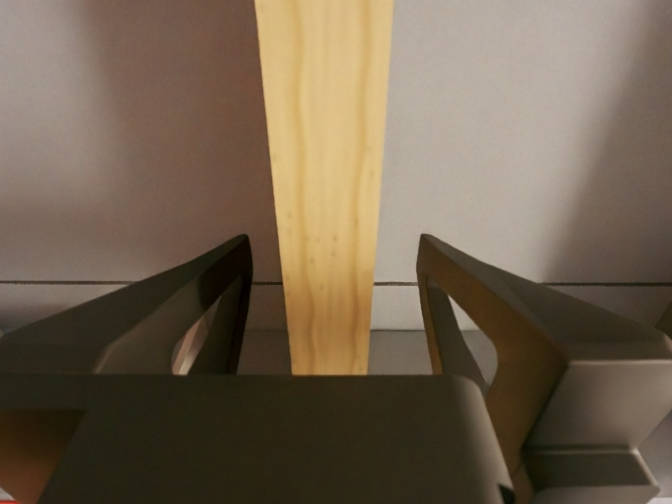

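Emit:
execute_actions(actions=[{"rows": [
[-0.4490,1.7110,1.1370,0.6360,-0.2470,1.59,0.2, 0.1700,1.7250,1.1620,0.5799,0.2240,-1.58,0.2],
[-0.4530,1.7020,1.1340,0.6360,-0.2490,1.59,0.2, 0.1740,1.7160,1.1590,0.5799,0.2260,-1.58,0.2],
[-0.4534,1.7001,1.1318,0.6360,-0.2494,1.59,0.2, 0.1744,1.7140,1.1567,0.5799,0.2264,-1.58,0.2],
[-0.4543,1.6962,1.1273,0.6360,-0.2503,1.59,0.2, 0.1752,1.7101,1.1522,0.5799,0.2271,-1.58,0.2],
[-0.4556,1.6903,1.1205,0.6360,-0.2516,1.59,0.2, 0.1764,1.7043,1.1453,0.5799,0.2282,-1.58,0.2],
[-0.4570,1.6838,1.1131,0.6360,-0.2530,1.59,0.2, 0.1778,1.6977,1.1377,0.5799,0.2295,-1.58,0.2],
[-0.4585,1.6773,1.1056,0.6360,-0.2545,1.59,0.2, 0.1791,1.6912,1.1302,0.5799,0.2307,-1.58,0.2],
[-0.4599,1.6708,1.0981,0.6360,-0.2559,1.59,0.2, 0.1804,1.6847,1.1226,0.5799,0.2320,-1.58,0.2],
[-0.4614,1.6644,1.0906,0.6360,-0.2574,1.59,0.2, 0.1818,1.6782,1.1150,0.5799,0.2332,-1.58,0.2],
[-0.4628,1.6579,1.0832,0.6360,-0.2588,1.59,0.2, 0.1831,1.6717,1.1074,0.5799,0.2344,-1.58,0.2],
[-0.4642,1.6514,1.0757,0.6360,-0.2602,1.59,0.2, 0.1845,1.6651,1.0998,0.5799,0.2357,-1.58,0.2],
[-0.4657,1.6449,1.0682,0.6360,-0.2617,1.59,0.2, 0.1858,1.6586,1.0922,0.5799,0.2369,-1.58,0.2],
[-0.4671,1.6384,1.0607,0.6360,-0.2631,1.59,0.2, 0.1871,1.6521,1.0846,0.5799,0.2382,-1.58,0.2],
[-0.4686,1.6319,1.0532,0.6360,-0.2646,1.59,0.2, 0.1885,1.6456,1.0770,0.5799,0.2394,-1.58,0.2],
[-0.4700,1.6254,1.0458,0.6360,-0.2660,1.59,0.2, 0.1898,1.6391,1.0694,0.5799,0.2406,-1.58,0.2]
], "steps": 15}], pictures=false)

Emit:
execute_actions(actions=[{"rows": [
[-0.4717,1.6176,1.0368,0.6360,-0.2677,1.59,0.2, 0.1914,1.6312,1.0603,0.5799,0.2421,-1.58,0.2],
[-0.4736,1.6092,1.0271,0.6360,-0.2696,1.59,0.2, 0.1932,1.6228,1.0505,0.5799,0.2437,-1.58,0.2],
[-0.4755,1.6008,1.0174,0.6360,-0.2715,1.59,0.2, 0.1949,1.6143,1.0406,0.5799,0.2453,-1.58,0.2],
[-0.4773,1.5923,1.0076,0.6360,-0.2733,1.59,0.2, 0.1966,1.6058,1.0307,0.5799,0.2470,-1.58,0.2],
[-0.4792,1.5839,0.9979,0.6360,-0.2752,1.59,0.2, 0.1984,1.5973,1.0209,0.5799,0.2486,-1.58,0.2],
[-0.4811,1.5754,0.9882,0.6360,-0.2771,1.59,0.2, 0.2001,1.5889,1.0110,0.5799,0.2502,-1.58,0.2],
[-0.4830,1.5670,0.9785,0.6360,-0.2790,1.59,0.2, 0.2019,1.5804,1.0011,0.5799,0.2518,-1.58,0.2],
[-0.4848,1.5586,0.9688,0.6360,-0.2808,1.59,0.2, 0.2036,1.5719,0.9913,0.5799,0.2534,-1.58,0.2],
[-0.4867,1.5501,0.9590,0.6360,-0.2827,1.59,0.2, 0.2054,1.5634,0.9814,0.5799,0.2550,-1.58,0.2],
[-0.4886,1.5417,0.9493,0.6360,-0.2846,1.59,0.2, 0.2071,1.5550,0.9715,0.5799,0.2566,-1.58,0.2],
[-0.4904,1.5333,0.9396,0.6360,-0.2864,1.59,0.2, 0.2088,1.5465,0.9617,0.5799,0.2582,-1.58,0.2],
[-0.4923,1.5248,0.9299,0.6360,-0.2883,1.59,0.2, 0.2106,1.5380,0.9518,0.5799,0.2599,-1.58,0.2],
[-0.4942,1.5164,0.9202,0.6360,-0.2902,1.59,0.2, 0.2123,1.5295,0.9419,0.5799,0.2615,-1.58,0.2],
[-0.4961,1.5079,0.9104,0.6360,-0.2921,1.59,0.2, 0.2141,1.5211,0.9321,0.5799,0.2631,-1.58,0.2],
[-0.4979,1.4995,0.9007,0.6360,-0.2939,1.59,0.2, 0.2158,1.5126,0.9222,0.5799,0.2647,-1.58,0.2]
], "steps": 15}], pictures=false)

Emit:
execute_actions(actions=[{"rows": [
[-0.4998,1.4911,0.8910,0.6360,-0.2958,1.59,0.2, 0.2176,1.5041,0.9123,0.5799,0.2663,-1.58,0.2],
[-0.5017,1.4826,0.8813,0.6360,-0.2977,1.59,0.2, 0.2193,1.4956,0.9025,0.5799,0.2679,-1.58,0.2],
[-0.5035,1.4742,0.8716,0.6360,-0.2995,1.59,0.2, 0.2210,1.4871,0.8926,0.5799,0.2695,-1.58,0.2],
[-0.5054,1.4658,0.8618,0.6360,-0.3014,1.59,0.2, 0.2228,1.4787,0.8827,0.5799,0.2711,-1.58,0.2],
[-0.5073,1.4573,0.8521,0.6360,-0.3033,1.59,0.2, 0.2245,1.4702,0.8729,0.5799,0.2727,-1.58,0.2],
[-0.5092,1.4489,0.8424,0.6360,-0.3052,1.59,0.2, 0.2263,1.4617,0.8630,0.5799,0.2744,-1.58,0.2],
[-0.5110,1.4405,0.8327,0.6360,-0.3070,1.59,0.2, 0.2280,1.4532,0.8531,0.5799,0.2760,-1.58,0.2],
[-0.5128,1.4327,0.8237,0.6360,-0.3088,1.59,0.2, 0.2296,1.4454,0.8440,0.5799,0.2775,-1.58,0.2],
[-0.5143,1.4255,0.8155,0.6360,-0.3103,1.59,0.2, 0.2311,1.4382,0.8357,0.5799,0.2788,-1.58,0.2],
[-0.5158,1.4190,0.8080,0.6360,-0.3118,1.59,0.2, 0.2324,1.4317,0.8281,0.5799,0.2801,-1.58,0.2],
[-0.5169,1.4138,0.8020,0.6360,-0.3129,1.59,0.2, 0.2335,1.4265,0.8220,0.5799,0.2811,-1.58,0.2],
[-0.5178,1.4100,0.7975,0.6360,-0.3138,1.59,0.2, 0.2343,1.4226,0.8175,0.5799,0.2818,-1.58,0.2],
[-0.5184,1.4074,0.7945,0.6360,-0.3144,1.59,0.2, 0.2348,1.4200,0.8144,0.5799,0.2823,-1.58,0.2],
[-0.5188,1.4054,0.7923,0.6360,-0.3148,1.59,0.2, 0.2352,1.4180,0.8121,0.5799,0.2827,-1.58,0.2],
[-0.5190,1.4048,0.7916,0.6360,-0.3150,1.59,0.2, 0.2354,1.4174,0.8114,0.5799,0.2828,-1.58,0.2]
], "steps": 15}], pictures=false)

Emit:
execute_actions(actions=[{"steps": 10}])

Scene clock: 958.70 s of 6000.00 s.
left_arm: end_effector_position=(+0.7167, +0.1772, +0.2817) grip_measured=+0.197 end_effector_quat_wxyz=(+0.500, +0.500, +0.495, +0.505) | right_arm: end_effector_position=(+0.7157, -0.1650, +0.2927) grip_measured=+0.198 end_effector_quat_wxyz=(+0.497, -0.503, +0.499, -0.502)
Joint positions: left_arm=[-0.459  1.67   1.053  0.626 -0.262  1.583  0.056] | right_arm=[ 0.177  1.666  1.092  0.572  0.236 -1.579  0.056]
Joint velocities: left_arm=[-0.054 -0.22  -0.227  0.007  0.007 -0.051  0.   ] | right_arm=[ 0.054 -0.21  -0.173 -0.002 -0.022 -0.022 -0.   ]
Steps of this call (steps 1 to 15: the robot went on to your last target; steps 16 to 90: nothing new was sent; then 48.87 s passed at rest; steps 91 to 105: all 15 steps of this action). Readings (joint positions):
91: left_arm=[-0.446 1.716 1.115 0.626 -0.246 1.583] | right_arm=[0.167 1.730 1.140 0.572 0.223 -1.579]
92: left_arm=[-0.446 1.716 1.115 0.626 -0.246 1.583] | right_arm=[0.167 1.729 1.140 0.572 0.223 -1.579]
94: left_arm=[-0.446 1.716 1.115 0.626 -0.247 1.583] | right_arm=[0.167 1.728 1.140 0.572 0.223 -1.579]
98: left_arm=[-0.447 1.713 1.108 0.626 -0.252 1.583] | right_arm=[0.168 1.714 1.139 0.572 0.227 -1.579]
105: the state above

Scene clock: 959.20 s of 6000.00 s.
left_arm: end_effector_position=(+0.6641, +0.1782, +0.2871) grip_measured=+0.197 end_effector_quat_wxyz=(+0.497, +0.503, +0.497, +0.503) | right_arm: end_effector_position=(+0.6635, -0.1646, +0.2976) grip_measured=+0.198 end_effector_quat_wxyz=(+0.494, -0.506, +0.500, -0.500)
Joint positions: left_arm=[-0.487  1.54   0.914  0.626 -0.289  1.583  0.056] | right_arm=[ 0.203  1.537  0.953  0.572  0.26  -1.579  0.056]
Joint velocities: left_arm=[-0.083 -0.23  -0.271  0.007 -0.007  0.051 -0.   ] | right_arm=[ 0.044 -0.308 -0.256 -0.022  0.022 -0.066  0.   ]
Steps of this call (steps 1 to 15: all 15 steps of this action). Readings (joint positions):
1: left_arm=[-0.461 1.662 1.045 0.626 -0.263 1.583] | right_arm=[0.179 1.659 1.085 0.572 0.238 -1.579]
2: left_arm=[-0.463 1.654 1.038 0.626 -0.265 1.583] | right_arm=[0.181 1.651 1.078 0.572 0.239 -1.579]
4: left_arm=[-0.466 1.637 1.021 0.626 -0.268 1.583] | right_arm=[0.184 1.637 1.059 0.572 0.242 -1.579]
8: left_arm=[-0.473 1.600 0.982 0.626 -0.276 1.583] | right_arm=[0.191 1.602 1.020 0.572 0.248 -1.579]
15: the state above

Scene clock: 959.70 s of 6000.00 s.
left_arm: end_effector_position=(+0.6172, +0.1812, +0.2841) grip_measured=+0.197 end_effector_quat_wxyz=(+0.494, +0.507, +0.499, +0.500) | right_arm: end_effector_position=(+0.6165, -0.1660, +0.2938) grip_measured=+0.198 end_effector_quat_wxyz=(+0.491, -0.511, +0.501, -0.496)
Joint positions: left_arm=[-0.511  1.428  0.789  0.626 -0.312  1.583  0.056] | right_arm=[ 0.227  1.425  0.827  0.572  0.279 -1.579  0.056]
Joint velocities: left_arm=[-0.024 -0.083 -0.09  -0.022 -0.022  0.022 -0.001] | right_arm=[ 0.015 -0.083 -0.056 -0.007 -0.022  0.051 -0.001]
Steps of this call (steps 1 to 15: all 15 steps of this action). Readings (joint positions):
1: left_arm=[-0.488 1.531 0.904 0.626 -0.291 1.583] | right_arm=[0.205 1.526 0.944 0.572 0.262 -1.579]
2: left_arm=[-0.490 1.523 0.894 0.626 -0.293 1.583] | right_arm=[0.207 1.517 0.934 0.572 0.263 -1.579]
4: left_arm=[-0.494 1.506 0.874 0.626 -0.296 1.583] | right_arm=[0.211 1.498 0.915 0.572 0.267 -1.579]
8: left_arm=[-0.501 1.472 0.836 0.626 -0.304 1.583] | right_arm=[0.218 1.464 0.875 0.572 0.273 -1.579]
15: the state above

Scene clock: 960.03 s of 6000.00 s.
left_arm: end_effector_position=(+0.6163, +0.1814, +0.2846) grip_measured=+0.197 end_effector_quat_wxyz=(+0.494, +0.507, +0.498, +0.500) | right_arm: end_effector_position=(+0.6156, -0.1662, +0.2940) grip_measured=+0.198 end_effector_quat_wxyz=(+0.491, -0.511, +0.501, -0.496)
Joint positions: left_arm=[-0.511  1.425  0.787  0.626 -0.312  1.583  0.056] | right_arm=[ 0.227  1.422  0.825  0.572  0.279 -1.579  0.056]
Joint velocities: left_arm=[ 0.005  0.005 -0.002 -0.012  0.007 -0.066 -0.   ] | right_arm=[-0.005 -0.024  0.012 -0.002  0.081  0.007  0.   ]
Steps of this call (steps 1 to 10: the robot went on to your last target). Readings (joint positions):
1: left_arm=[-0.511 1.426 0.787 0.626 -0.312 1.583] | right_arm=[0.227 1.423 0.825 0.572 0.279 -1.579]
2: left_arm=[-0.511 1.425 0.787 0.626 -0.312 1.583] | right_arm=[0.227 1.422 0.825 0.572 0.279 -1.579]
4: left_arm=[-0.511 1.425 0.787 0.626 -0.312 1.583] | right_arm=[0.227 1.422 0.825 0.572 0.279 -1.579]
8: left_arm=[-0.511 1.425 0.787 0.626 -0.312 1.583] | right_arm=[0.227 1.422 0.825 0.572 0.279 -1.579]
10: the state above

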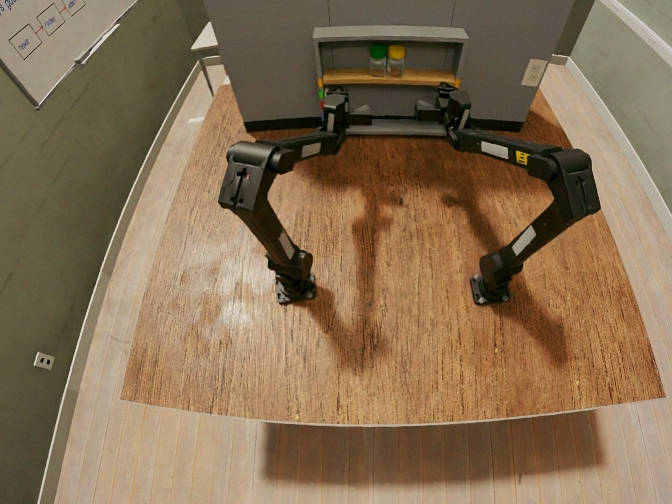

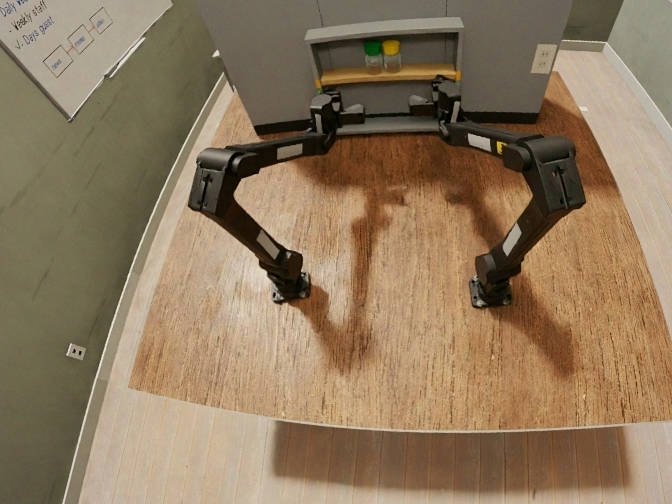

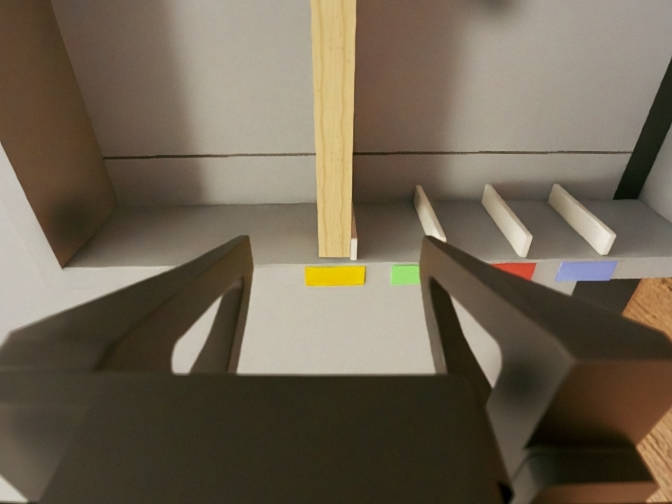

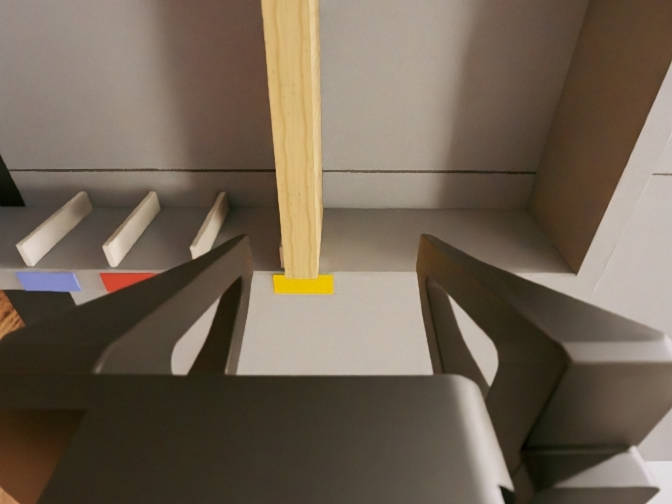

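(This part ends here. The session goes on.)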